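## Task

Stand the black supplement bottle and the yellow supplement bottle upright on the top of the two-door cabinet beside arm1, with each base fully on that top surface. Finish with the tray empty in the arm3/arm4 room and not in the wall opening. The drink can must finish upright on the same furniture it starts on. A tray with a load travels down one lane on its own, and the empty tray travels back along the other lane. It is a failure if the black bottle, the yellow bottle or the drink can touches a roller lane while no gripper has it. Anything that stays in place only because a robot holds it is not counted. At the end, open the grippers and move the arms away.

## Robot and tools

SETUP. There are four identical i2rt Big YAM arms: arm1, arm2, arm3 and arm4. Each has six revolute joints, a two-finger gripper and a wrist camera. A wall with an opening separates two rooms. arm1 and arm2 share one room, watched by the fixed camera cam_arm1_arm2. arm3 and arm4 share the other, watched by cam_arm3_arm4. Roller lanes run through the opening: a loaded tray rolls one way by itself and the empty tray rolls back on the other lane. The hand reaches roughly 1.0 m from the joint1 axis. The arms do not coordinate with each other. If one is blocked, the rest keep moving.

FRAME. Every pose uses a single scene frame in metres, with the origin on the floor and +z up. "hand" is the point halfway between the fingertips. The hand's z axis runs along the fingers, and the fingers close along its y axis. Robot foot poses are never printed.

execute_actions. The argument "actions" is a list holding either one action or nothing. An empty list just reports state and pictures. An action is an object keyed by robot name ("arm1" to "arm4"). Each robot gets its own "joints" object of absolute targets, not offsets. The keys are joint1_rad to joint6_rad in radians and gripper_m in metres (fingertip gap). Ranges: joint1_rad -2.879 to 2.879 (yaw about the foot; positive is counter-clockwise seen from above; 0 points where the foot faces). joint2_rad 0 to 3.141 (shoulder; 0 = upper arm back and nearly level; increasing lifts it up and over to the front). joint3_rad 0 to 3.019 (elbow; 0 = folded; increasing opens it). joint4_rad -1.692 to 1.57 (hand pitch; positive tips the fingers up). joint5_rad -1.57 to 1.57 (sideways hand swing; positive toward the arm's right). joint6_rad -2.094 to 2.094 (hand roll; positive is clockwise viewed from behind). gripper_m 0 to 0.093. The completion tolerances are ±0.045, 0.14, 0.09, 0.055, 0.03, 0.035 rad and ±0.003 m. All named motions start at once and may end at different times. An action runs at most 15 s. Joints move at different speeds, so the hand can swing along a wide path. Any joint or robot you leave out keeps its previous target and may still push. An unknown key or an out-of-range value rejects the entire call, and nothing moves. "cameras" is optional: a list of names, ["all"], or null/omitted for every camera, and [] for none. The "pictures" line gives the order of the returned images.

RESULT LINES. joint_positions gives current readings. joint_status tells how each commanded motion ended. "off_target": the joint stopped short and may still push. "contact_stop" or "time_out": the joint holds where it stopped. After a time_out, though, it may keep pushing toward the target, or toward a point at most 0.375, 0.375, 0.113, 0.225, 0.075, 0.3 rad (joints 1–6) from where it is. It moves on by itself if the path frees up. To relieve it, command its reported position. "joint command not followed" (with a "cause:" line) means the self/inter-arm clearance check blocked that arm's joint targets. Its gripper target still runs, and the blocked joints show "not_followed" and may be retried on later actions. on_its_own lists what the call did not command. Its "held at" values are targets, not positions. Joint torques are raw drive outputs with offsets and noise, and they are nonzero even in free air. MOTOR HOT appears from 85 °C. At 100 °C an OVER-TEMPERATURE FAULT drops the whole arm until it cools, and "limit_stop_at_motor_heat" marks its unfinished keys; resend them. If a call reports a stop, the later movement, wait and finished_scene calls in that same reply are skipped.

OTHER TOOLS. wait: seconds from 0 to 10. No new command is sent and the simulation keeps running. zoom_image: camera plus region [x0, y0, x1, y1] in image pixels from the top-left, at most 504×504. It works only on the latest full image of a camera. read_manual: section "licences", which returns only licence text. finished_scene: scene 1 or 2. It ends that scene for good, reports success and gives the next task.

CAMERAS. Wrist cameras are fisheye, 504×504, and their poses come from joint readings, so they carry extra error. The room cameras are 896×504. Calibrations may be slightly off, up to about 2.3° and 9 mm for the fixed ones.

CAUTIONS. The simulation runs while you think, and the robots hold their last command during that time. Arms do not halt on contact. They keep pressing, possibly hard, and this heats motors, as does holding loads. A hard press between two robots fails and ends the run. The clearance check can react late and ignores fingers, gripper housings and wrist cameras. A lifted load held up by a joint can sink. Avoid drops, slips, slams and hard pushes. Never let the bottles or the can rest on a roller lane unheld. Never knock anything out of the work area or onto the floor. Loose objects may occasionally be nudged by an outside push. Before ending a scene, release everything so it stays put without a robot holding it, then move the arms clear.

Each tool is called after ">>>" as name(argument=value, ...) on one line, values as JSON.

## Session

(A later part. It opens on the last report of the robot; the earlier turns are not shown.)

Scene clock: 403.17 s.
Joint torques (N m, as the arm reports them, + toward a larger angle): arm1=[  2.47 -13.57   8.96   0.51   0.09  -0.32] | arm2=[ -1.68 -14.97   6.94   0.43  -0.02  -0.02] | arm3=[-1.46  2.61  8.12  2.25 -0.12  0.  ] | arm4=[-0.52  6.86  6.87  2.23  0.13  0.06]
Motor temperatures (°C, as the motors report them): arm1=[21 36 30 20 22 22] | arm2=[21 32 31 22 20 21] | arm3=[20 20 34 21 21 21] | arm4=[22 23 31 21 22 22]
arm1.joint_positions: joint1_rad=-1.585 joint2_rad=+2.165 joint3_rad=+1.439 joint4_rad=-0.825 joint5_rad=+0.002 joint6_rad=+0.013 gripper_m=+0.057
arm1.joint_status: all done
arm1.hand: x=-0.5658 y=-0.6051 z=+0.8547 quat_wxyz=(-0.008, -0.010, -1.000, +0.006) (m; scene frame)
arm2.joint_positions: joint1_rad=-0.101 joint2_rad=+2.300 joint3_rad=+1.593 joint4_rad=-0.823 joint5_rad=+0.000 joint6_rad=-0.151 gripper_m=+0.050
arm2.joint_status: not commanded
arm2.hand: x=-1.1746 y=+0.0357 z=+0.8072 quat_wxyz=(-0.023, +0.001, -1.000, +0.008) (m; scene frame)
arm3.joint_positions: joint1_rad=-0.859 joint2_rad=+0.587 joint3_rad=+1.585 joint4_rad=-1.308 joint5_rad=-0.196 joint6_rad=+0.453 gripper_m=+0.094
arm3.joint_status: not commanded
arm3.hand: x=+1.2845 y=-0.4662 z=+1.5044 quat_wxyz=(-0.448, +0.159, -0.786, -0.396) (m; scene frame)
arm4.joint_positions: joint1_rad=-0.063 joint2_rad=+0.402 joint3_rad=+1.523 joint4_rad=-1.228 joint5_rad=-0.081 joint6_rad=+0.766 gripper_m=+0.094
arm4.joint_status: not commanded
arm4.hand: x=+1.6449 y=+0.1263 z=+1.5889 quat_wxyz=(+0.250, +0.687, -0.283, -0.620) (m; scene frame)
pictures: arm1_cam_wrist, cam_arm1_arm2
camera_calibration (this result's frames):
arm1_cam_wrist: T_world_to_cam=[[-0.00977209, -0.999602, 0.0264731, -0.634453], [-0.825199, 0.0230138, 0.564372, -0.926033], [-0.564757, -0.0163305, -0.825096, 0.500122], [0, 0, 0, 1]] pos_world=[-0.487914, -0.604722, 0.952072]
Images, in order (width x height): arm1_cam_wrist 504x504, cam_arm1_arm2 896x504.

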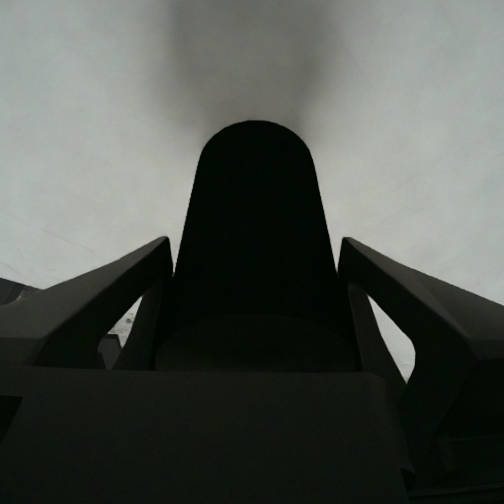

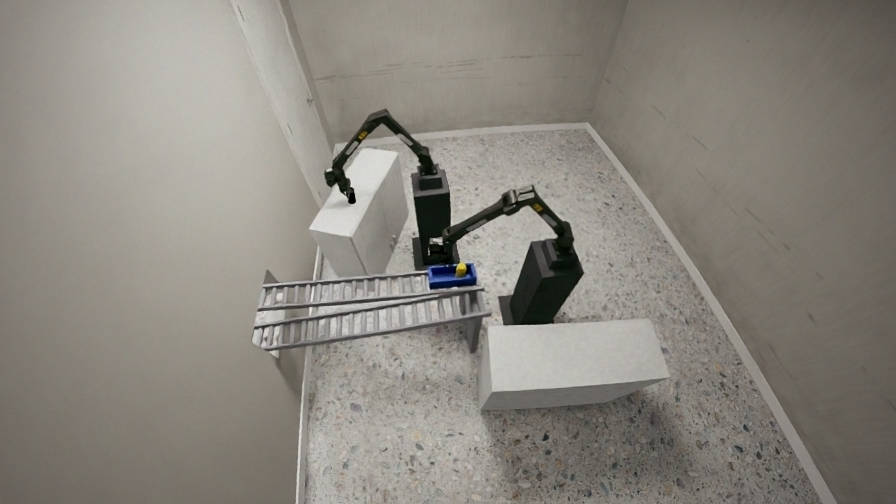

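>>> execute_actions(actions=[{"arm1": {"joints": {"joint2_rad": 2.03, "gripper_m": 0.093}}, "arm2": {"joints": {"joint1_rad": 0.322, "joint2_rad": 2.22, "joint3_rad": 1.605, "joint4_rad": -0.955, "joint6_rad": 0.28}}}], cameras=["arm1_cam_wrist", "arm2_cam_wrist"])

Scene clock: 415.67 s.
Joint torques (N m, as the arm reports them, + toward a larger angle): arm1=[  1.61 -16.09  10.09   0.63   0.05  -0.32] | arm2=[ -0.84 -16.15   7.17   0.31   0.08   0.19] | arm3=[-1.98  3.27  7.98  2.23 -0.11  0.02] | arm4=[0.24 6.48 6.91 2.16 0.13 0.07]
Motor temperatures (°C, as the motors report them): arm1=[21 36 31 20 22 22] | arm2=[21 32 31 22 20 21] | arm3=[20 20 34 21 21 21] | arm4=[22 23 32 21 22 22]
arm1.joint_positions: joint1_rad=-1.585 joint2_rad=+2.012 joint3_rad=+1.439 joint4_rad=-0.825 joint5_rad=+0.002 joint6_rad=+0.013 gripper_m=+0.093
arm1.joint_status: all done
arm1.hand: x=-0.5379 y=-0.6044 z=+0.9424 quat_wxyz=(-0.084, -0.009, -0.996, +0.005) (m; scene frame)
arm2.joint_positions: joint1_rad=+0.319 joint2_rad=+2.221 joint3_rad=+1.593 joint4_rad=-0.947 joint5_rad=-0.001 joint6_rad=+0.271 gripper_m=+0.050
arm2.joint_status: all done
arm2.hand: x=-1.2022 y=+0.2930 z=+0.8515 quat_wxyz=(+0.000, +0.000, -1.000, +0.005) (m; scene frame)
arm3.joint_positions: joint1_rad=-0.859 joint2_rad=+0.587 joint3_rad=+1.585 joint4_rad=-1.308 joint5_rad=-0.196 joint6_rad=+0.453 gripper_m=+0.094
arm3.joint_status: not commanded
arm3.hand: x=+1.2845 y=-0.4662 z=+1.5044 quat_wxyz=(-0.448, +0.159, -0.786, -0.396) (m; scene frame)
arm4.joint_positions: joint1_rad=-0.063 joint2_rad=+0.402 joint3_rad=+1.523 joint4_rad=-1.228 joint5_rad=-0.081 joint6_rad=+0.766 gripper_m=+0.094
arm4.joint_status: not commanded
arm4.hand: x=+1.6449 y=+0.1263 z=+1.5889 quat_wxyz=(+0.250, +0.687, -0.283, -0.620) (m; scene frame)
pictures: arm1_cam_wrist, arm2_cam_wrist
camera_calibration (this result's frames):
arm1_cam_wrist: T_world_to_cam=[[-0.0122481, -0.999595, 0.0256778, -0.636371], [-0.901588, 0.0221452, 0.432028, -0.869346], [-0.432422, -0.0178593, -0.901495, 0.730454], [0, 0, 0, 1]] pos_world=[-0.475723, -0.603817, 1.05042]
arm2_cam_wrist: T_world_to_cam=[[-0.00092843, -0.999964, 0.00844085, 0.282574], [-0.8075, 0.00572866, 0.58984, -1.47048], [-0.589867, -0.00626836, -0.807476, 0.104238], [0, 0, 0, 1]] pos_world=[-1.12566, 0.291642, 0.94913]
Images, in order (width x height): arm1_cam_wrist 504x504, arm2_cam_wrist 504x504.

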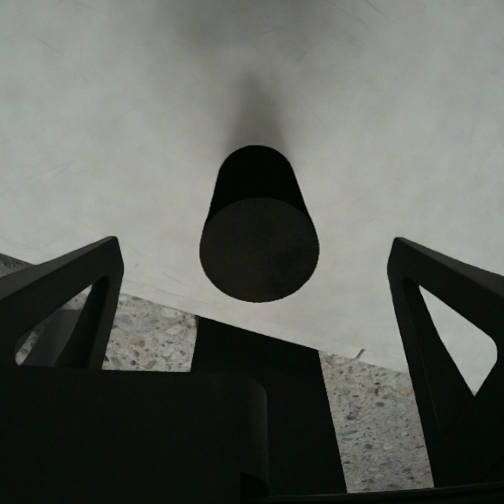

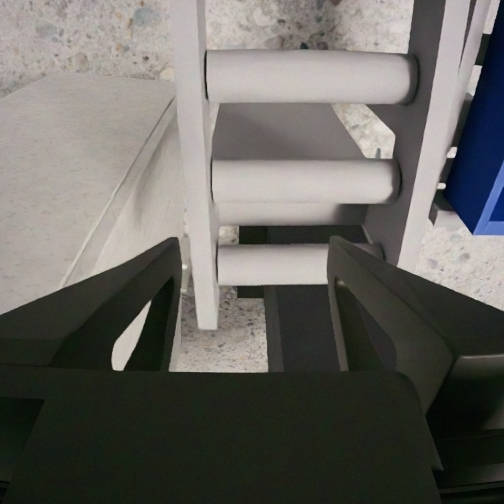

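>>> zoom_image(camera="arm2_cam_wrist", region=[150, 0, 504, 300])

Region (150, 0, 504, 300) of arm2_cam_wrist's 504x504 image, scaled by 1.424, with more detail than that image has; it fills the top 427 rows of this view, and the rest is white.

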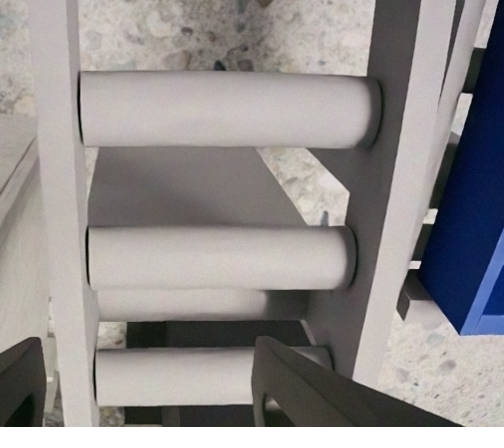

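>>> execute_actions(actions=[{"arm1": {"joints": {"joint1_rad": 0.165, "joint2_rad": 2.10, "joint3_rad": 1.70, "joint4_rad": -1.14, "joint6_rad": 0.185}}, "arm2": {"joints": {"joint1_rad": 0.34, "joint2_rad": 2.335, "joint3_rad": 1.625, "joint4_rad": -0.835, "joint6_rad": 0.295}}}], cameras=["arm1_cam_wrist", "arm2_cam_wrist", "cam_arm1_arm2"])

Scene clock: 476.67 s.
Joint torques (N m, as the arm reports them, + toward a larger angle): arm1=[  0.81 -19.63  10.06   0.28   0.2   -0.03] | arm2=[ -1.   -16.66   7.63   1.02   0.08   0.2 ] | arm3=[-1.55  3.56  8.1   2.15 -0.11  0.02] | arm4=[-0.31  6.26  6.91  2.16  0.09  0.05]
Motor temperatures (°C, as the motors report them): arm1=[21 37 33 20 22 22] | arm2=[21 35 32 22 20 21] | arm3=[20 20 35 21 21 21] | arm4=[22 23 32 22 22 22]
arm1.joint_positions: joint1_rad=+0.176 joint2_rad=+2.107 joint3_rad=+1.685 joint4_rad=-1.132 joint5_rad=-0.002 joint6_rad=+0.169 gripper_m=+0.093
arm1.joint_status: all done
arm1.hand: x=-1.2601 y=+0.0160 z=+0.9639 quat_wxyz=(+0.001, +0.712, -0.702, -0.006) (m; scene frame)
arm2.joint_positions: joint1_rad=+0.338 joint2_rad=+2.339 joint3_rad=+1.602 joint4_rad=-0.843 joint5_rad=-0.001 joint6_rad=+0.285 gripper_m=+0.050
arm2.joint_status: all done
arm2.hand: x=-1.2039 y=+0.3039 z=+0.7837 quat_wxyz=(+0.002, +0.002, -1.000, +0.006) (m; scene frame)
arm3.joint_positions: joint1_rad=-0.859 joint2_rad=+0.587 joint3_rad=+1.585 joint4_rad=-1.308 joint5_rad=-0.196 joint6_rad=+0.453 gripper_m=+0.094
arm3.joint_status: not commanded
arm3.hand: x=+1.2845 y=-0.4662 z=+1.5044 quat_wxyz=(-0.448, +0.159, -0.786, -0.396) (m; scene frame)
arm4.joint_positions: joint1_rad=-0.063 joint2_rad=+0.402 joint3_rad=+1.523 joint4_rad=-1.228 joint5_rad=-0.081 joint6_rad=+0.766 gripper_m=+0.094
arm4.joint_status: not commanded
arm4.hand: x=+1.6449 y=+0.1263 z=+1.5889 quat_wxyz=(+0.250, +0.687, -0.283, -0.620) (m; scene frame)
pictures: arm1_cam_wrist, arm2_cam_wrist, cam_arm1_arm2
camera_calibration (this result's frames):
arm1_cam_wrist: T_world_to_cam=[[0.999702, 0.0236577, 0.00594085, 1.2521], [0.0160064, -0.820041, 0.572081, -0.508711], [0.0184059, -0.571816, -0.820175, 0.947214], [0, 0, 0, 1]] pos_world=[-1.26102, 0.0948468, 1.06047]
arm2_cam_wrist: T_world_to_cam=[[0.00325532, -0.999945, 0.00993362, 0.297886], [-0.804678, 0.0032783, 0.593702, -1.43085], [-0.593703, -0.00992606, -0.804623, 0.0427916], [0, 0, 0, 1]] pos_world=[-1.12694, 0.302985, 0.880974]
Images, in order (width x height): arm1_cam_wrist 504x504, arm2_cam_wrist 504x504, cam_arm1_arm2 896x504.

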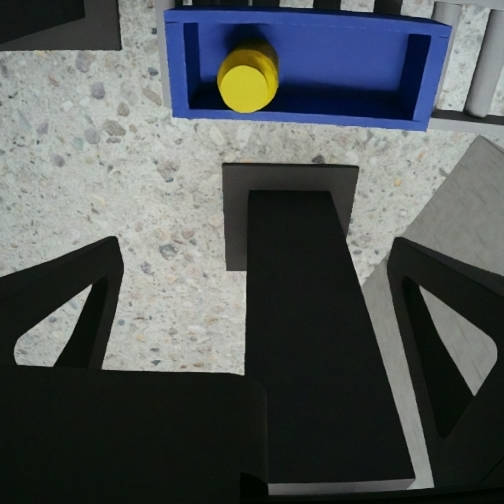

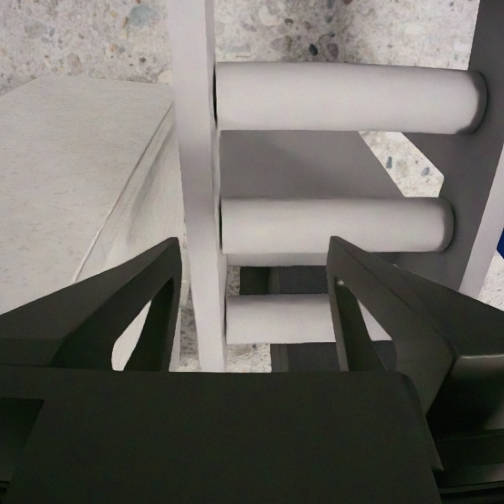

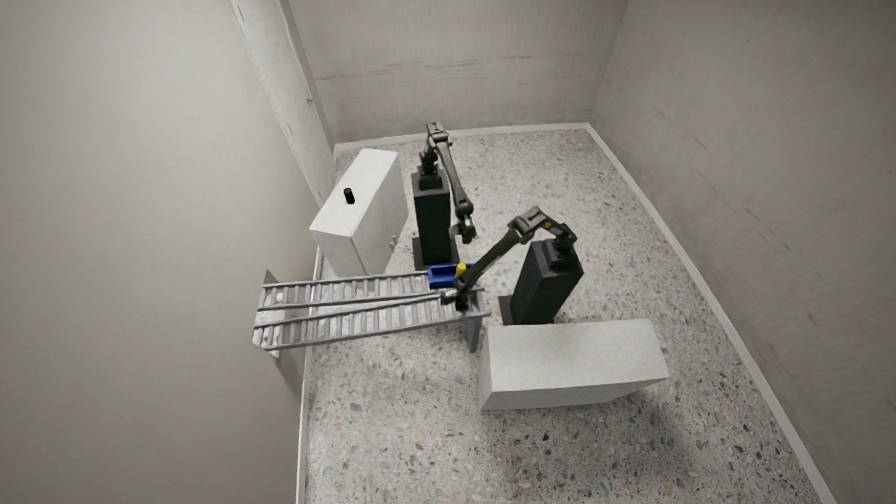

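>>> execute_actions(actions=[{"arm1": {"joints": {"joint2_rad": 2.704, "joint3_rad": 1.826, "joint4_rad": -0.662}}, "arm2": {"joints": {"joint2_rad": 1.59, "joint3_rad": 0.53, "joint4_rad": -0.505, "gripper_m": 0.04}}}], cameras=["arm1_cam_wrist", "cam_arm1_arm2"])

Scene clock: 520.13 s.
Joint torques (N m, as the arm reports them, + toward a larger angle): arm1=[  0.96 -19.81   7.6    0.69   0.17  -0.06] | arm2=[-0.84 -5.9   4.18  0.64  0.08  0.19] | arm3=[-1.73  4.3   8.17  2.17 -0.15  0.06] | arm4=[-0.29  6.71  7.12  2.21  0.09  0.06]
Motor temperatures (°C, as the motors report them): arm1=[21 40 34 20 22 22] | arm2=[21 37 32 22 20 21] | arm3=[20 20 36 21 21 21] | arm4=[22 23 33 22 22 22]
arm1.joint_positions: joint1_rad=+0.175 joint2_rad=+2.690 joint3_rad=+1.809 joint4_rad=-0.667 joint5_rad=-0.001 joint6_rad=+0.171 gripper_m=+0.093
arm1.joint_status: all done
arm1.hand: x=-1.2638 y=+0.0275 z=+0.6391 quat_wxyz=(-0.001, +0.711, -0.703, -0.008) (m; scene frame)
arm2.joint_positions: joint1_rad=+0.338 joint2_rad=+1.601 joint3_rad=+0.525 joint4_rad=-0.508 joint5_rad=-0.001 joint6_rad=+0.286 gripper_m=+0.040
arm2.joint_status: all done
arm2.hand: x=-1.5253 y=+0.2089 z=+0.8550 quat_wxyz=(+0.004, +0.002, -1.000, +0.006) (m; scene frame)
arm3.joint_positions: joint1_rad=-0.859 joint2_rad=+0.587 joint3_rad=+1.585 joint4_rad=-1.308 joint5_rad=-0.196 joint6_rad=+0.453 gripper_m=+0.094
arm3.joint_status: not commanded
arm3.hand: x=+1.2845 y=-0.4662 z=+1.5044 quat_wxyz=(-0.448, +0.159, -0.786, -0.396) (m; scene frame)
arm4.joint_positions: joint1_rad=-0.063 joint2_rad=+0.402 joint3_rad=+1.523 joint4_rad=-1.228 joint5_rad=-0.081 joint6_rad=+0.766 gripper_m=+0.094
arm4.joint_status: not commanded
arm4.hand: x=+1.6449 y=+0.1263 z=+1.5889 quat_wxyz=(+0.250, +0.687, -0.283, -0.620) (m; scene frame)
pictures: arm1_cam_wrist, cam_arm1_arm2
camera_calibration (this result's frames):
arm1_cam_wrist: T_world_to_cam=[[0.999749, 0.0216655, 0.00564538, 1.2578], [0.0146517, -0.823771, 0.566733, -0.311677], [0.0169291, -0.566508, -0.823882, 0.687814], [0, 0, 0, 1]] pos_world=[-1.26456, 0.105651, 0.736215]
Images, in order (width x height): arm1_cam_wrist 504x504, cam_arm1_arm2 896x504.

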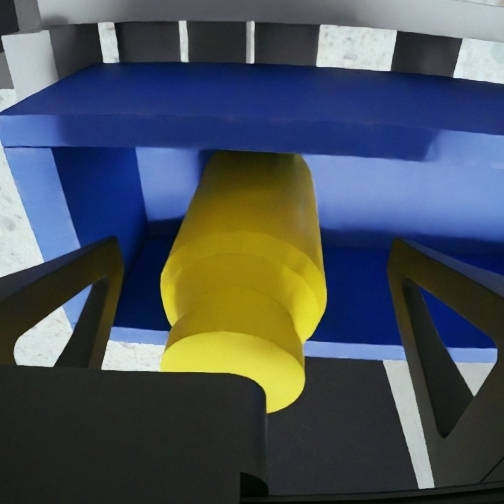

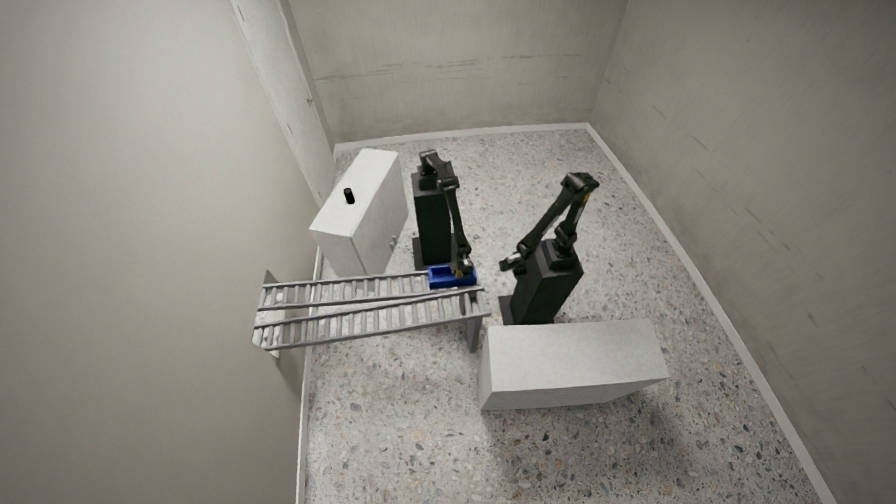

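>>> execute_actions(actions=[{"arm1": {"joints": {"joint2_rad": 2.735}}}], cameras=["arm1_cam_wrist"])

Scene clock: 536.73 s.
Joint torques (N m, as the arm reports them, + toward a larger angle): arm1=[  1.23 -19.01   7.42   0.64   0.18  -0.09] | arm2=[-0.91 -6.21  4.18  0.8   0.08  0.19] | arm3=[-1.56  2.76  7.88  2.08 -0.1   0.1 ] | arm4=[-0.43  6.14  6.86  2.15  0.15  0.05]
Motor temperatures (°C, as the motors report them): arm1=[21 41 32 20 22 22] | arm2=[21 33 31 22 20 21] | arm3=[20 20 36 21 21 21] | arm4=[22 23 33 22 22 22]
arm1.joint_positions: joint1_rad=+0.175 joint2_rad=+2.719 joint3_rad=+1.809 joint4_rad=-0.667 joint5_rad=-0.001 joint6_rad=+0.171 gripper_m=+0.093
arm1.joint_status: all done
arm1.hand: x=-1.2615 y=+0.0143 z=+0.6210 quat_wxyz=(+0.007, +0.711, -0.703, +0.004) (m; scene frame)
arm2.joint_positions: joint1_rad=+0.338 joint2_rad=+1.601 joint3_rad=+0.525 joint4_rad=-0.508 joint5_rad=-0.001 joint6_rad=+0.286 gripper_m=+0.040
arm2.joint_status: not commanded
arm2.hand: x=-1.5253 y=+0.2089 z=+0.8550 quat_wxyz=(+0.004, +0.002, -1.000, +0.006) (m; scene frame)
arm3.joint_positions: joint1_rad=-0.859 joint2_rad=+0.587 joint3_rad=+1.585 joint4_rad=-1.308 joint5_rad=-0.196 joint6_rad=+0.453 gripper_m=+0.094
arm3.joint_status: not commanded
arm3.hand: x=+1.2845 y=-0.4662 z=+1.5044 quat_wxyz=(-0.448, +0.159, -0.786, -0.396) (m; scene frame)
arm4.joint_positions: joint1_rad=-0.063 joint2_rad=+0.402 joint3_rad=+1.523 joint4_rad=-1.228 joint5_rad=-0.081 joint6_rad=+0.766 gripper_m=+0.094
arm4.joint_status: not commanded
arm4.hand: x=+1.6449 y=+0.1263 z=+1.5889 quat_wxyz=(+0.250, +0.687, -0.283, -0.620) (m; scene frame)
pictures: arm1_cam_wrist
camera_calibration (this result's frames):
arm1_cam_wrist: T_world_to_cam=[[0.999702, 0.0220805, 0.0104214, 1.25282], [0.0116633, -0.806837, 0.590659, -0.331194], [0.0214504, -0.590362, -0.806854, 0.660842], [0, 0, 0, 1]] pos_world=[-1.26276, 0.0952533, 0.71577]
Images, in order (width x height): arm1_cam_wrist 504x504.

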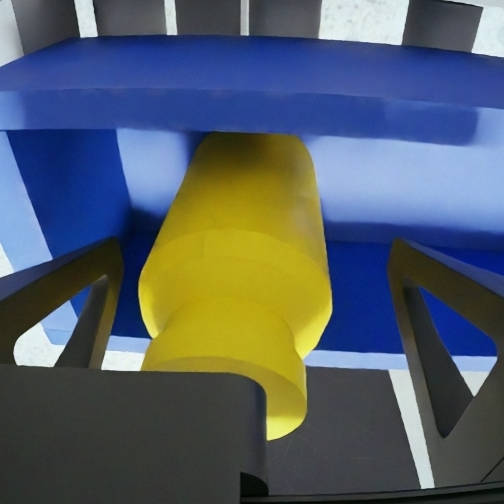

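>>> execute_actions(actions=[{"arm1": {"joints": {"gripper_m": 0.03}}}], cameras=["arm1_cam_wrist"])

Scene clock: 540.47 s.
Joint torques (N m, as the arm reports them, + toward a larger angle): arm1=[  1.05 -19.15   7.35   0.57   0.14  -0.06] | arm2=[-0.87 -6.2   4.19  0.79  0.08  0.19] | arm3=[-1.97  3.88  7.98  2.14 -0.13  0.08] | arm4=[-0.11  6.47  7.05  2.12  0.1   0.08]
Motor temperatures (°C, as the motors report them): arm1=[21 41 32 20 22 22] | arm2=[21 32 30 22 20 21] | arm3=[20 20 36 21 21 21] | arm4=[22 23 33 22 22 22]
arm1.joint_positions: joint1_rad=+0.175 joint2_rad=+2.719 joint3_rad=+1.809 joint4_rad=-0.667 joint5_rad=-0.001 joint6_rad=+0.172 gripper_m=+0.062
arm1.joint_status: gripper_m off_target (ended at +0.062, target +0.030)
arm1.hand: x=-1.2612 y=+0.0144 z=+0.6210 quat_wxyz=(+0.007, +0.711, -0.703, +0.004) (m; scene frame)
arm2.joint_positions: joint1_rad=+0.338 joint2_rad=+1.601 joint3_rad=+0.525 joint4_rad=-0.508 joint5_rad=-0.001 joint6_rad=+0.286 gripper_m=+0.040
arm2.joint_status: not commanded
arm2.hand: x=-1.5253 y=+0.2089 z=+0.8550 quat_wxyz=(+0.004, +0.002, -1.000, +0.006) (m; scene frame)
arm3.joint_positions: joint1_rad=-0.859 joint2_rad=+0.587 joint3_rad=+1.585 joint4_rad=-1.308 joint5_rad=-0.196 joint6_rad=+0.453 gripper_m=+0.094
arm3.joint_status: not commanded
arm3.hand: x=+1.2845 y=-0.4662 z=+1.5044 quat_wxyz=(-0.448, +0.159, -0.786, -0.396) (m; scene frame)
arm4.joint_positions: joint1_rad=-0.063 joint2_rad=+0.402 joint3_rad=+1.523 joint4_rad=-1.228 joint5_rad=-0.081 joint6_rad=+0.766 gripper_m=+0.094
arm4.joint_status: not commanded
arm4.hand: x=+1.6449 y=+0.1263 z=+1.5889 quat_wxyz=(+0.250, +0.687, -0.283, -0.620) (m; scene frame)
pictures: arm1_cam_wrist
camera_calibration (this result's frames):
arm1_cam_wrist: T_world_to_cam=[[0.999727, 0.0209303, 0.010376, 1.25268], [0.0107696, -0.807068, 0.59036, -0.332023], [0.0207305, -0.590087, -0.807073, 0.660139], [0, 0, 0, 1]] pos_world=[-1.26244, 0.0953554, 0.715797]
Images, in order (width x height): arm1_cam_wrist 504x504.

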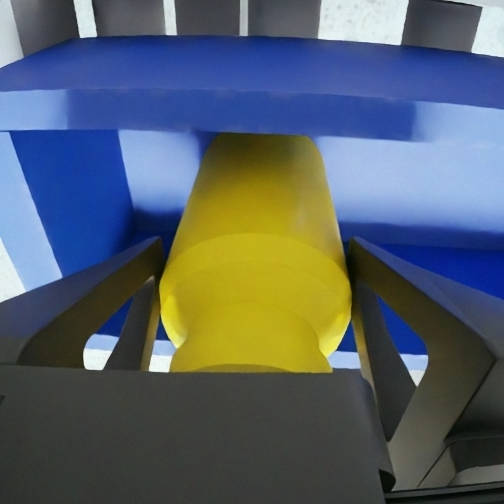

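>>> execute_actions(actions=[])

Scene clock: 553.97 s.
Joint torques (N m, as the arm reports them, + toward a larger angle): arm1=[  0.81 -19.47   7.39   0.67   0.15  -0.09] | arm2=[-0.85 -6.23  4.18  0.78  0.08  0.2 ] | arm3=[-1.52  3.03  7.89  2.26 -0.11  0.08] | arm4=[-0.14  7.03  7.02  1.96  0.11  0.08]
Motor temperatures (°C, as the motors report them): arm1=[21 41 31 20 22 22] | arm2=[21 31 30 22 20 21] | arm3=[20 20 36 21 21 21] | arm4=[22 23 33 22 22 22]
arm1.joint_positions: joint1_rad=+0.175 joint2_rad=+2.719 joint3_rad=+1.809 joint4_rad=-0.667 joint5_rad=-0.001 joint6_rad=+0.172 gripper_m=+0.062
arm1.joint_status: gripper_m off_target (ended at +0.062, target +0.030)
arm1.hand: x=-1.2612 y=+0.0144 z=+0.6210 quat_wxyz=(+0.007, +0.711, -0.703, +0.004) (m; scene frame)
arm2.joint_positions: joint1_rad=+0.338 joint2_rad=+1.601 joint3_rad=+0.525 joint4_rad=-0.508 joint5_rad=-0.001 joint6_rad=+0.286 gripper_m=+0.040
arm2.joint_status: not commanded
arm2.hand: x=-1.5253 y=+0.2089 z=+0.8550 quat_wxyz=(+0.004, +0.002, -1.000, +0.006) (m; scene frame)
arm3.joint_positions: joint1_rad=-0.859 joint2_rad=+0.587 joint3_rad=+1.585 joint4_rad=-1.308 joint5_rad=-0.196 joint6_rad=+0.453 gripper_m=+0.094
arm3.joint_status: not commanded
arm3.hand: x=+1.2845 y=-0.4662 z=+1.5044 quat_wxyz=(-0.448, +0.159, -0.786, -0.396) (m; scene frame)
arm4.joint_positions: joint1_rad=-0.063 joint2_rad=+0.402 joint3_rad=+1.523 joint4_rad=-1.228 joint5_rad=-0.081 joint6_rad=+0.766 gripper_m=+0.094
arm4.joint_status: not commanded
arm4.hand: x=+1.6449 y=+0.1263 z=+1.5889 quat_wxyz=(+0.250, +0.687, -0.283, -0.620) (m; scene frame)
pictures: arm1_cam_wrist, arm2_cam_wrist, arm3_cam_wrist, arm4_cam_wrist, cam_arm1_arm2, cam_arm3_arm4
camera_calibration (this result's frames):
arm1_cam_wrist: T_world_to_cam=[[0.999727, 0.0209303, 0.010376, 1.25268], [0.0107696, -0.807068, 0.59036, -0.332023], [0.0207305, -0.590087, -0.807073, 0.660139], [0, 0, 0, 1]] pos_world=[-1.26244, 0.0953554, 0.715797]
arm2_cam_wrist: T_world_to_cam=[[0.00286902, -0.999935, 0.011015, 0.201692], [-0.802504, 0.0042698, 0.596632, -1.73083], [-0.59664, -0.0105514, -0.802439, -0.0978025], [0, 0, 0, 1]] pos_world=[-1.44793, 0.208037, 0.951966]
arm4_cam_wrist: T_world_to_cam=[[0.0912732, 0.71715, -0.690916, 0.85557], [0.632776, -0.577501, -0.515837, -0.145412], [-0.768937, -0.390113, -0.506506, 2.24516], [0, 0, 0, 1]] pos_world=[1.74031, 0.178316, 1.6533]
Images, in order (width x height): arm1_cam_wrist 504x504, arm2_cam_wrist 504x504, arm3_cam_wrist 504x504, arm4_cam_wrist 504x504, cam_arm1_arm2 896x504, cam_arm3_arm4 896x504.

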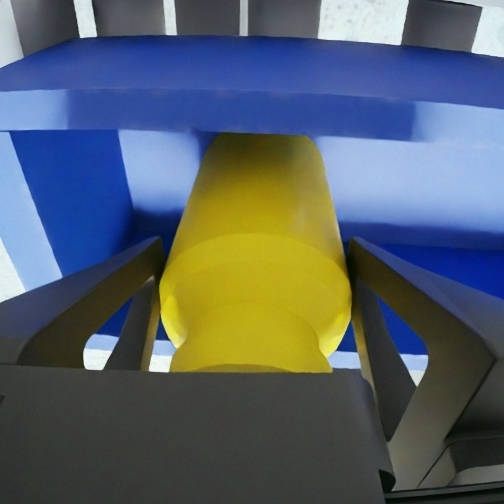

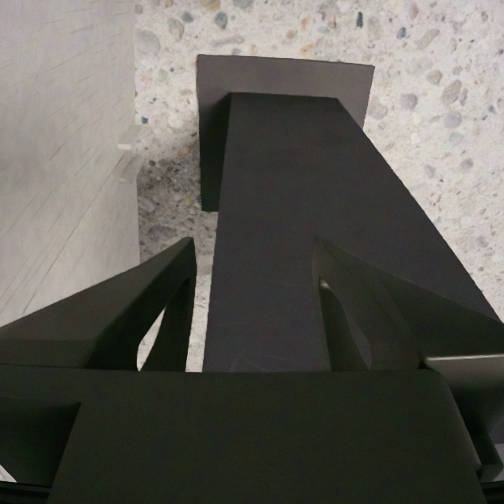

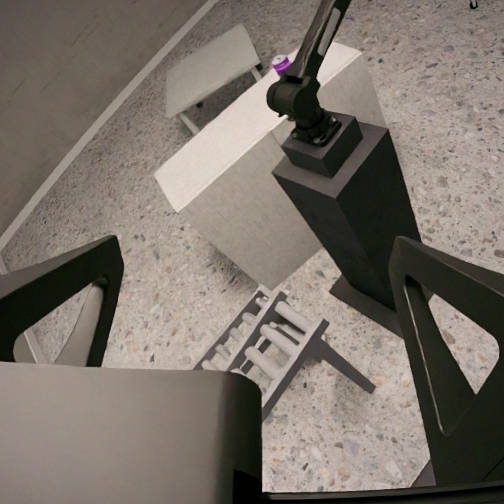

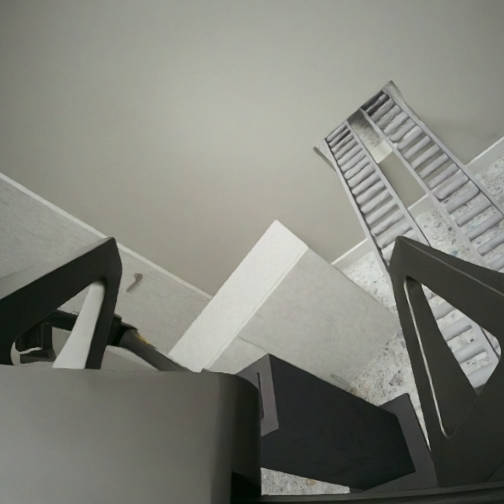

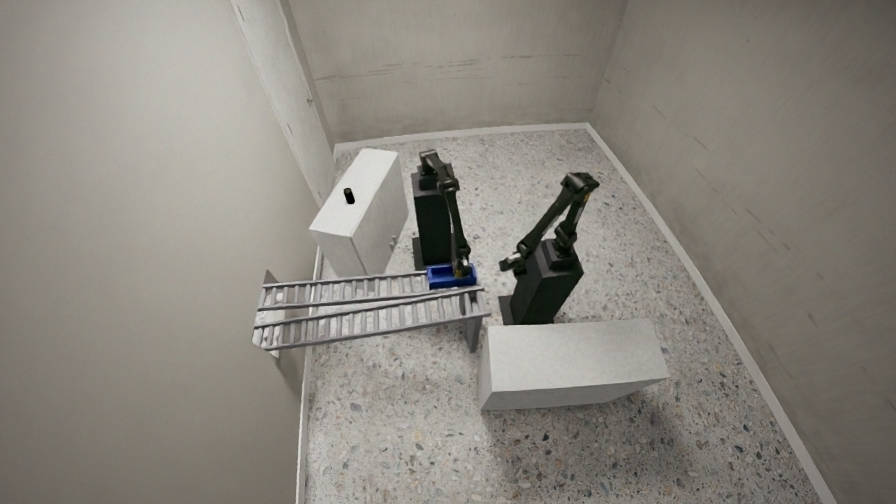

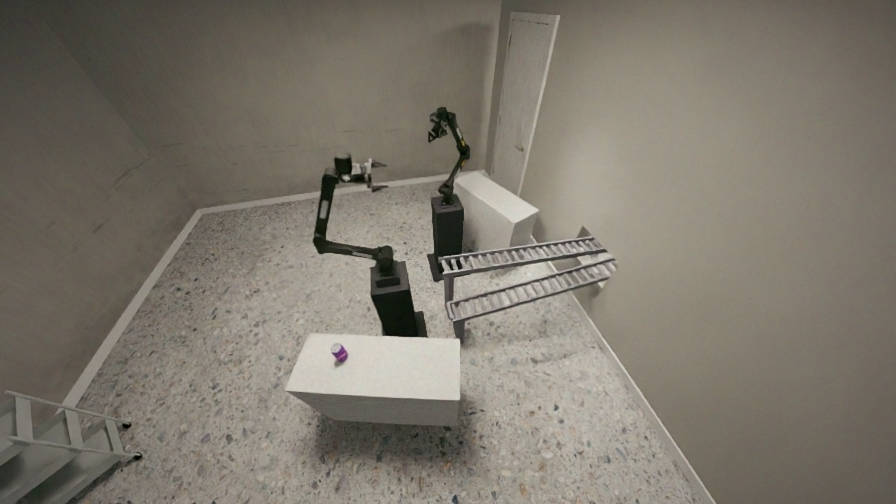

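>>> execute_actions(actions=[{"arm1": {"joints": {"joint2_rad": 2.40, "joint3_rad": 1.56}}, "arm2": {"joints": {"joint1_rad": -0.103, "joint6_rad": -0.16, "gripper_m": 0.055}}}], cameras=["arm1_cam_wrist", "cam_arm1_arm2"])

Scene clock: 607.93 s.
Joint torques (N m, as the arm reports them, + toward a larger angle): arm1=[  1.17 -19.04   6.67   0.45   0.15  -0.09] | arm2=[-1.01 -6.2   4.23  0.81  0.02 -0.03] | arm3=[-1.28  3.34  8.07  2.22 -0.14  0.  ] | arm4=[-0.09  6.61  7.01  2.32  0.11  0.06]
Motor temperatures (°C, as the motors report them): arm1=[21 43 31 20 22 22] | arm2=[21 30 30 22 20 21] | arm3=[20 20 36 21 21 21] | arm4=[22 23 33 22 22 22]
arm1.joint_positions: joint1_rad=+0.175 joint2_rad=+2.396 joint3_rad=+1.558 joint4_rad=-0.656 joint5_rad=-0.001 joint6_rad=+0.172 gripper_m=+0.061
arm1.joint_status: all done
arm1.hand: x=-1.2592 y=+0.0079 z=+0.7529 quat_wxyz=(-0.016, +0.710, -0.703, -0.029) (m; scene frame)
arm2.joint_positions: joint1_rad=-0.103 joint2_rad=+1.601 joint3_rad=+0.525 joint4_rad=-0.508 joint5_rad=-0.001 joint6_rad=-0.150 gripper_m=+0.055
arm2.joint_status: all done
arm2.hand: x=-1.5169 y=+0.0869 z=+0.8563 quat_wxyz=(+0.004, -0.001, -1.000, +0.004) (m; scene frame)
arm3.joint_positions: joint1_rad=-0.859 joint2_rad=+0.587 joint3_rad=+1.585 joint4_rad=-1.308 joint5_rad=-0.196 joint6_rad=+0.453 gripper_m=+0.094
arm3.joint_status: not commanded
arm3.hand: x=+1.2845 y=-0.4662 z=+1.5044 quat_wxyz=(-0.448, +0.159, -0.786, -0.396) (m; scene frame)
arm4.joint_positions: joint1_rad=-0.063 joint2_rad=+0.402 joint3_rad=+1.523 joint4_rad=-1.228 joint5_rad=-0.081 joint6_rad=+0.766 gripper_m=+0.094
arm4.joint_status: not commanded
arm4.hand: x=+1.6449 y=+0.1263 z=+1.5889 quat_wxyz=(+0.250, +0.687, -0.283, -0.620) (m; scene frame)
pictures: arm1_cam_wrist, cam_arm1_arm2
camera_calibration (this result's frames):
arm1_cam_wrist: T_world_to_cam=[[0.999802, 0.0197271, -0.00246027, 1.25913], [0.018096, -0.851849, 0.523475, -0.355243], [0.00823088, -0.523416, -0.852038, 0.780329], [0, 0, 0, 1]] pos_world=[-1.25888, 0.0809842, 0.853928]
Images, in order (width x height): arm1_cam_wrist 504x504, cam_arm1_arm2 896x504.

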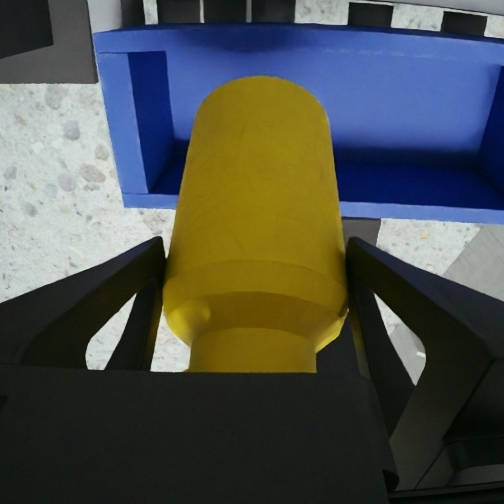

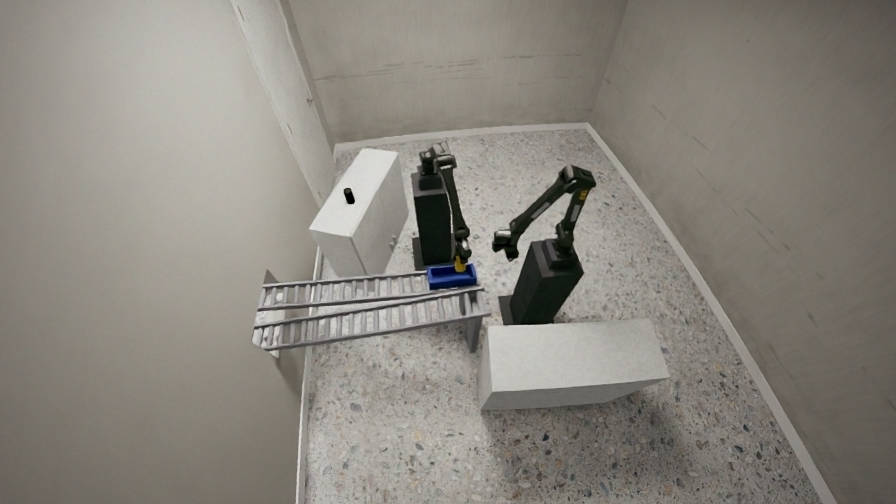

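>>> zoom_image(camera="arm1_cam_wrist", region=[130, 50, 390, 380])

>>> zoom_image(camera="cam_arm1_arm2", region=[410, 220, 510, 300])

Region (130, 50, 390, 380) of arm1_cam_wrist's 504x504 image, scaled by 1.527, with more detail than that image has; it fills the left 397 columns of this view, and the rest is white.

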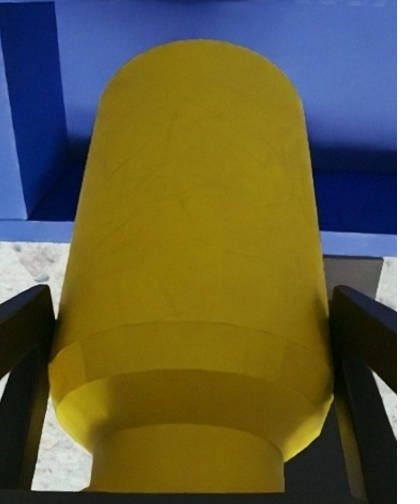

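Region (410, 220, 510, 300) of cam_arm1_arm2's 896x504 image, scaled by 5.040, with more detail than that image has; it fills the top 403 rows of this view, and the rest is white.

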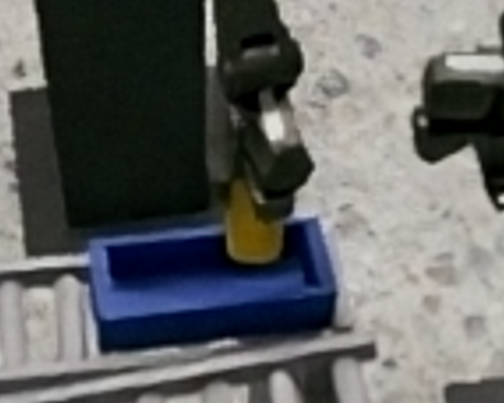

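>>> execute_actions(actions=[{"arm1": {"joints": {"joint1_rad": -1.34, "joint2_rad": 2.43, "joint3_rad": 2.125, "joint4_rad": -1.523, "joint6_rad": -0.005}}, "arm2": {"joints": {"joint2_rad": 2.514, "joint3_rad": 1.605, "joint4_rad": -0.645}}}], cameras=["arm1_cam_wrist", "arm2_cam_wrist", "cam_arm1_arm2"])

Scene clock: 698.37 s.
Joint torques (N m, as the arm reports them, + toward a larger angle): arm1=[  1.81 -22.18   9.06  -0.34   0.09  -0.35] | arm2=[ -1.16 -16.12   6.41   0.5    0.02  -0.02] | arm3=[-1.4   3.21  8.04  2.13 -0.19  0.01] | arm4=[-0.21  5.98  6.97  2.25  0.11  0.02]
Motor temperatures (°C, as the motors report them): arm1=[21 45 31 20 22 22] | arm2=[21 30 29 22 20 21] | arm3=[20 20 37 22 21 21] | arm4=[22 23 34 22 22 22]
arm1.joint_positions: joint1_rad=-1.339 joint2_rad=+2.429 joint3_rad=+2.122 joint4_rad=-1.509 joint5_rad=+0.001 joint6_rad=+0.010 gripper_m=+0.061
arm1.joint_status: all done
arm1.hand: x=-0.5077 y=-0.4445 z=+0.9190 quat_wxyz=(+0.124, +0.113, -0.986, +0.020) (m; scene frame)
arm2.joint_positions: joint1_rad=-0.103 joint2_rad=+2.510 joint3_rad=+1.583 joint4_rad=-0.642 joint5_rad=-0.001 joint6_rad=-0.151 gripper_m=+0.055
arm2.joint_status: all done
arm2.hand: x=-1.2017 y=+0.0373 z=+0.6810 quat_wxyz=(-0.004, +0.000, -1.000, +0.005) (m; scene frame)
arm3.joint_positions: joint1_rad=-0.859 joint2_rad=+0.587 joint3_rad=+1.585 joint4_rad=-1.308 joint5_rad=-0.196 joint6_rad=+0.453 gripper_m=+0.094
arm3.joint_status: not commanded
arm3.hand: x=+1.2845 y=-0.4662 z=+1.5044 quat_wxyz=(-0.448, +0.159, -0.786, -0.396) (m; scene frame)
arm4.joint_positions: joint1_rad=-0.063 joint2_rad=+0.402 joint3_rad=+1.523 joint4_rad=-1.228 joint5_rad=-0.081 joint6_rad=+0.766 gripper_m=+0.094
arm4.joint_status: not commanded
arm4.hand: x=+1.6449 y=+0.1263 z=+1.5889 quat_wxyz=(+0.250, +0.687, -0.283, -0.620) (m; scene frame)
pictures: arm1_cam_wrist, arm2_cam_wrist, cam_arm1_arm2
camera_calibration (this result's frames):
arm1_cam_wrist: T_world_to_cam=[[0.241453, -0.970116, 0.0239998, -0.332201], [-0.632057, -0.138451, 0.762454, -1.07372], [-0.736345, -0.199266, -0.646598, 0.256095], [0, 0, 0, 1]] pos_world=[-0.409866, -0.419899, 0.992225]
arm2_cam_wrist: T_world_to_cam=[[-0.00167308, -0.999968, 0.00786227, 0.0278199], [-0.811288, 0.00595395, 0.584616, -1.36906], [-0.584644, -0.00540046, -0.811272, -0.0259929], [0, 0, 0, 1]] pos_world=[-1.12585, 0.03583, 0.779067]
Images, in order (width x height): arm1_cam_wrist 504x504, arm2_cam_wrist 504x504, cam_arm1_arm2 896x504.

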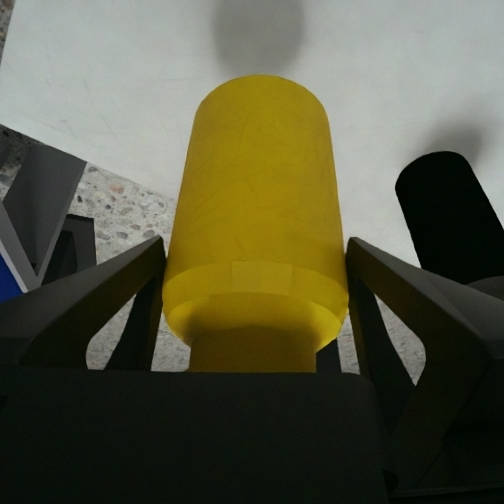

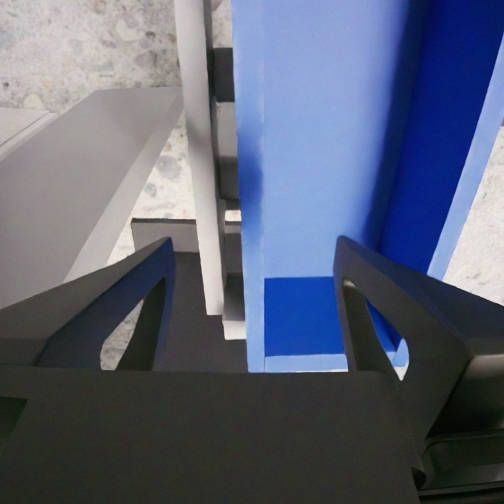

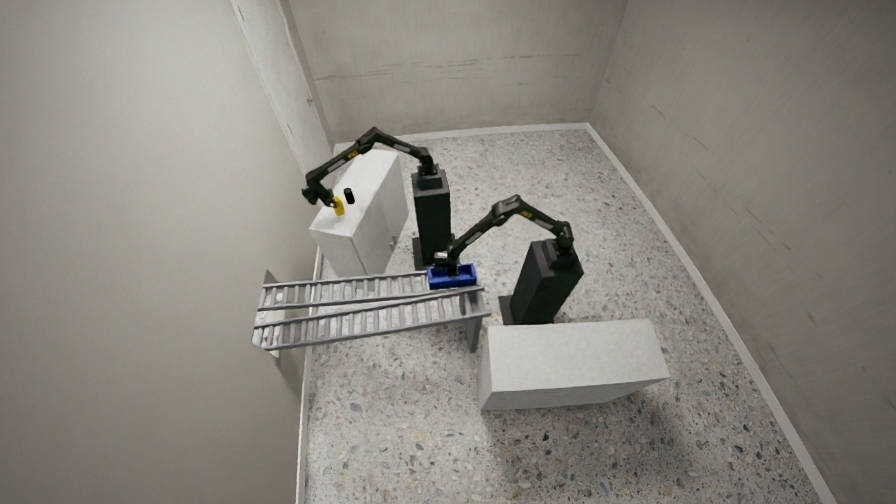

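>>> zoom_image(camera="cam_arm1_arm2", region=[295, 160, 385, 240])

>>> zoom_image(camera="arm2_cam_wrist", region=[150, 0, 370, 380])

Region (295, 160, 385, 240) of cam_arm1_arm2's 896x504 image, scaled by 5.600, with more detail than that image has.

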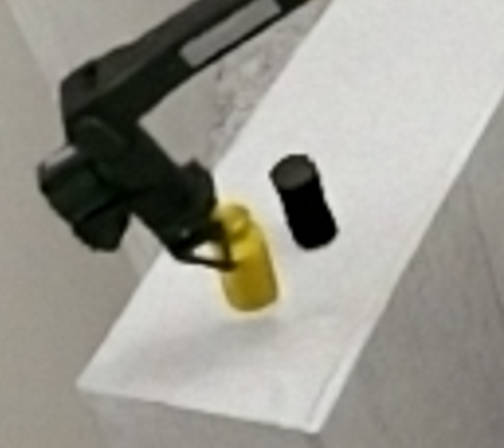

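Region (150, 0, 370, 380) of arm2_cam_wrist's 504x504 image, scaled by 1.326, with more detail than that image has; it fills the left 292 columns of this view, and the rest is white.

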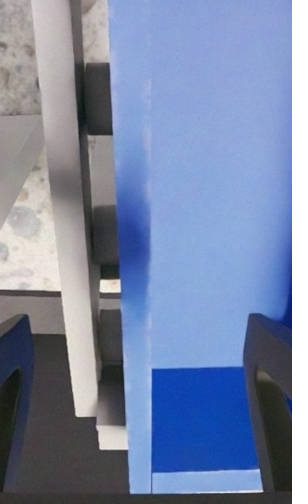

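>>> execute_actions(actions=[{"arm1": {"joints": {"joint2_rad": 2.535, "joint4_rad": -1.53}}, "arm2": {"joints": {"joint2_rad": 2.697, "joint4_rad": -0.382}}}], cameras=["arm1_cam_wrist", "arm2_cam_wrist", "cam_arm1_arm2"])

Scene clock: 752.70 s.
Joint torques (N m, as the arm reports them, + toward a larger angle): arm1=[  1.07 -22.48   8.85  -0.48   0.05  -0.32] | arm2=[ -1.17 -17.29   4.5    1.2    0.02  -0.02] | arm3=[-1.23  3.54  8.08  2.32 -0.21  0.06] | arm4=[-0.3   7.43  7.05  2.27  0.11  0.05]
Motor temperatures (°C, as the motors report them): arm1=[21 48 33 20 22 22] | arm2=[21 36 31 22 20 21] | arm3=[20 20 38 22 21 21] | arm4=[22 23 34 22 22 22]
arm1.joint_positions: joint1_rad=-1.339 joint2_rad=+2.542 joint3_rad=+2.117 joint4_rad=-1.521 joint5_rad=+0.002 joint6_rad=+0.010 gripper_m=+0.030
arm1.joint_status: all done
arm1.on_its_own: gripper_m moved -0.031 to your old target +0.030
arm1.hand: x=-0.5337 y=-0.4520 z=+0.8478 quat_wxyz=(+0.188, +0.112, -0.975, +0.029) (m; scene frame)
arm2.joint_positions: joint1_rad=-0.103 joint2_rad=+2.712 joint3_rad=+1.592 joint4_rad=-0.391 joint5_rad=-0.001 joint6_rad=-0.151 gripper_m=+0.055
arm2.joint_status: all done
arm2.hand: x=-1.2222 y=+0.0394 z=+0.5706 quat_wxyz=(-0.033, +0.000, -0.999, +0.009) (m; scene frame)
arm3.joint_positions: joint1_rad=-0.859 joint2_rad=+0.587 joint3_rad=+1.585 joint4_rad=-1.308 joint5_rad=-0.196 joint6_rad=+0.453 gripper_m=+0.094
arm3.joint_status: not commanded
arm3.hand: x=+1.2845 y=-0.4662 z=+1.5044 quat_wxyz=(-0.448, +0.159, -0.786, -0.396) (m; scene frame)
arm4.joint_positions: joint1_rad=-0.063 joint2_rad=+0.402 joint3_rad=+1.523 joint4_rad=-1.228 joint5_rad=-0.081 joint6_rad=+0.766 gripper_m=+0.094
arm4.joint_status: not commanded
arm4.hand: x=+1.6449 y=+0.1263 z=+1.5889 quat_wxyz=(+0.250, +0.687, -0.283, -0.620) (m; scene frame)
pictures: arm1_cam_wrist, arm2_cam_wrist, cam_arm1_arm2
camera_calibration (this result's frames):
arm1_cam_wrist: T_world_to_cam=[[0.243753, -0.969533, 0.0243096, -0.330213], [-0.530656, -0.112349, 0.840108, -1.03692], [-0.811781, -0.217679, -0.541874, 0.0520818], [0, 0, 0, 1]] pos_world=[-0.42748, -0.425313, 0.907377]
arm2_cam_wrist: T_world_to_cam=[[-0.00183893, -0.99986, 0.0166041, 0.0255428], [-0.843856, 0.0104608, 0.536468, -1.33367], [-0.536567, -0.013025, -0.843757, -0.0499179], [0, 0, 0, 1]] pos_world=[-1.15216, 0.0388404, 0.672928]
Images, in order (width x height): arm1_cam_wrist 504x504, arm2_cam_wrist 504x504, cam_arm1_arm2 896x504.

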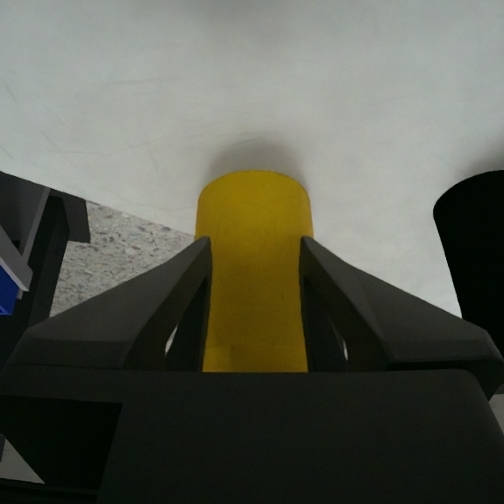

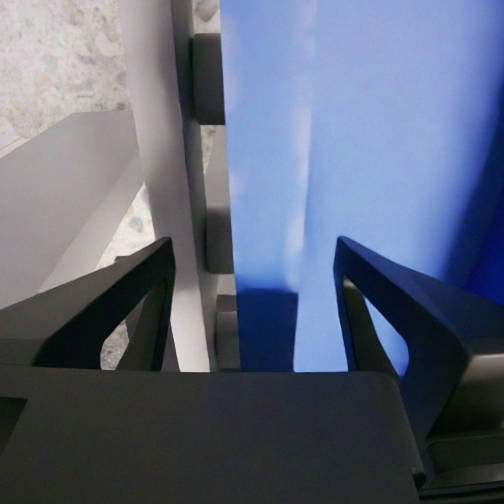

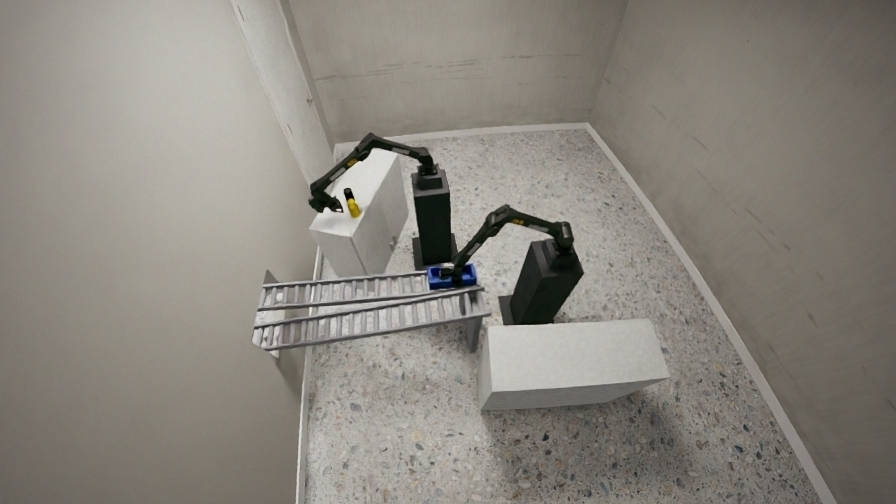

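>>> zoom_image(camera="cam_arm1_arm2", region=[300, 165, 390, 245])

Region (300, 165, 390, 245) of cam_arm1_arm2's 896x504 image, scaled by 5.600, with more detail than that image has.

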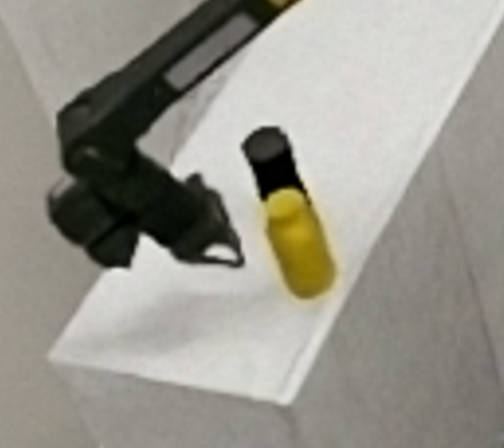

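>>> zoom_image(camera="arm1_cam_wrist", region=[0, 130, 504, 380])

>>> zoom_image(camera="arm1_cam_wrist", region=[150, 150, 370, 380])

Region (0, 130, 504, 380) of arm1_cam_wrist's 504x504 image, scaled by 1.000; it fills the top 250 rows of this view, and the rest is white.

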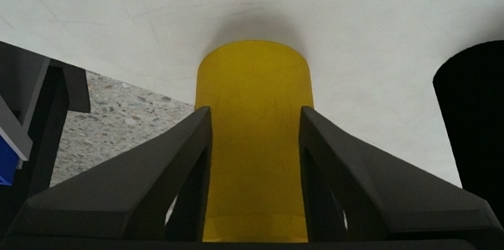

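Region (150, 150, 370, 380) of arm1_cam_wrist's 504x504 image, scaled by 2.191, with more detail than that image has; it fills the left 482 columns of this view, and the rest is white.

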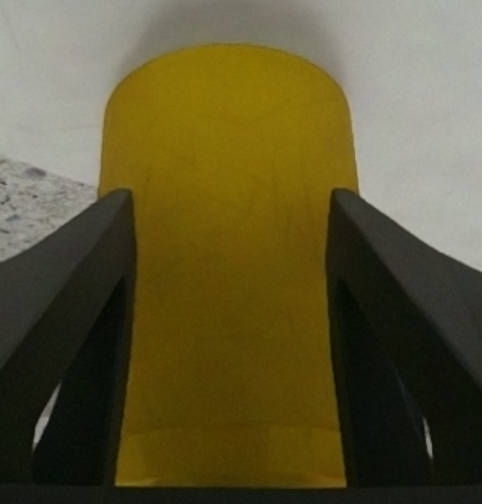

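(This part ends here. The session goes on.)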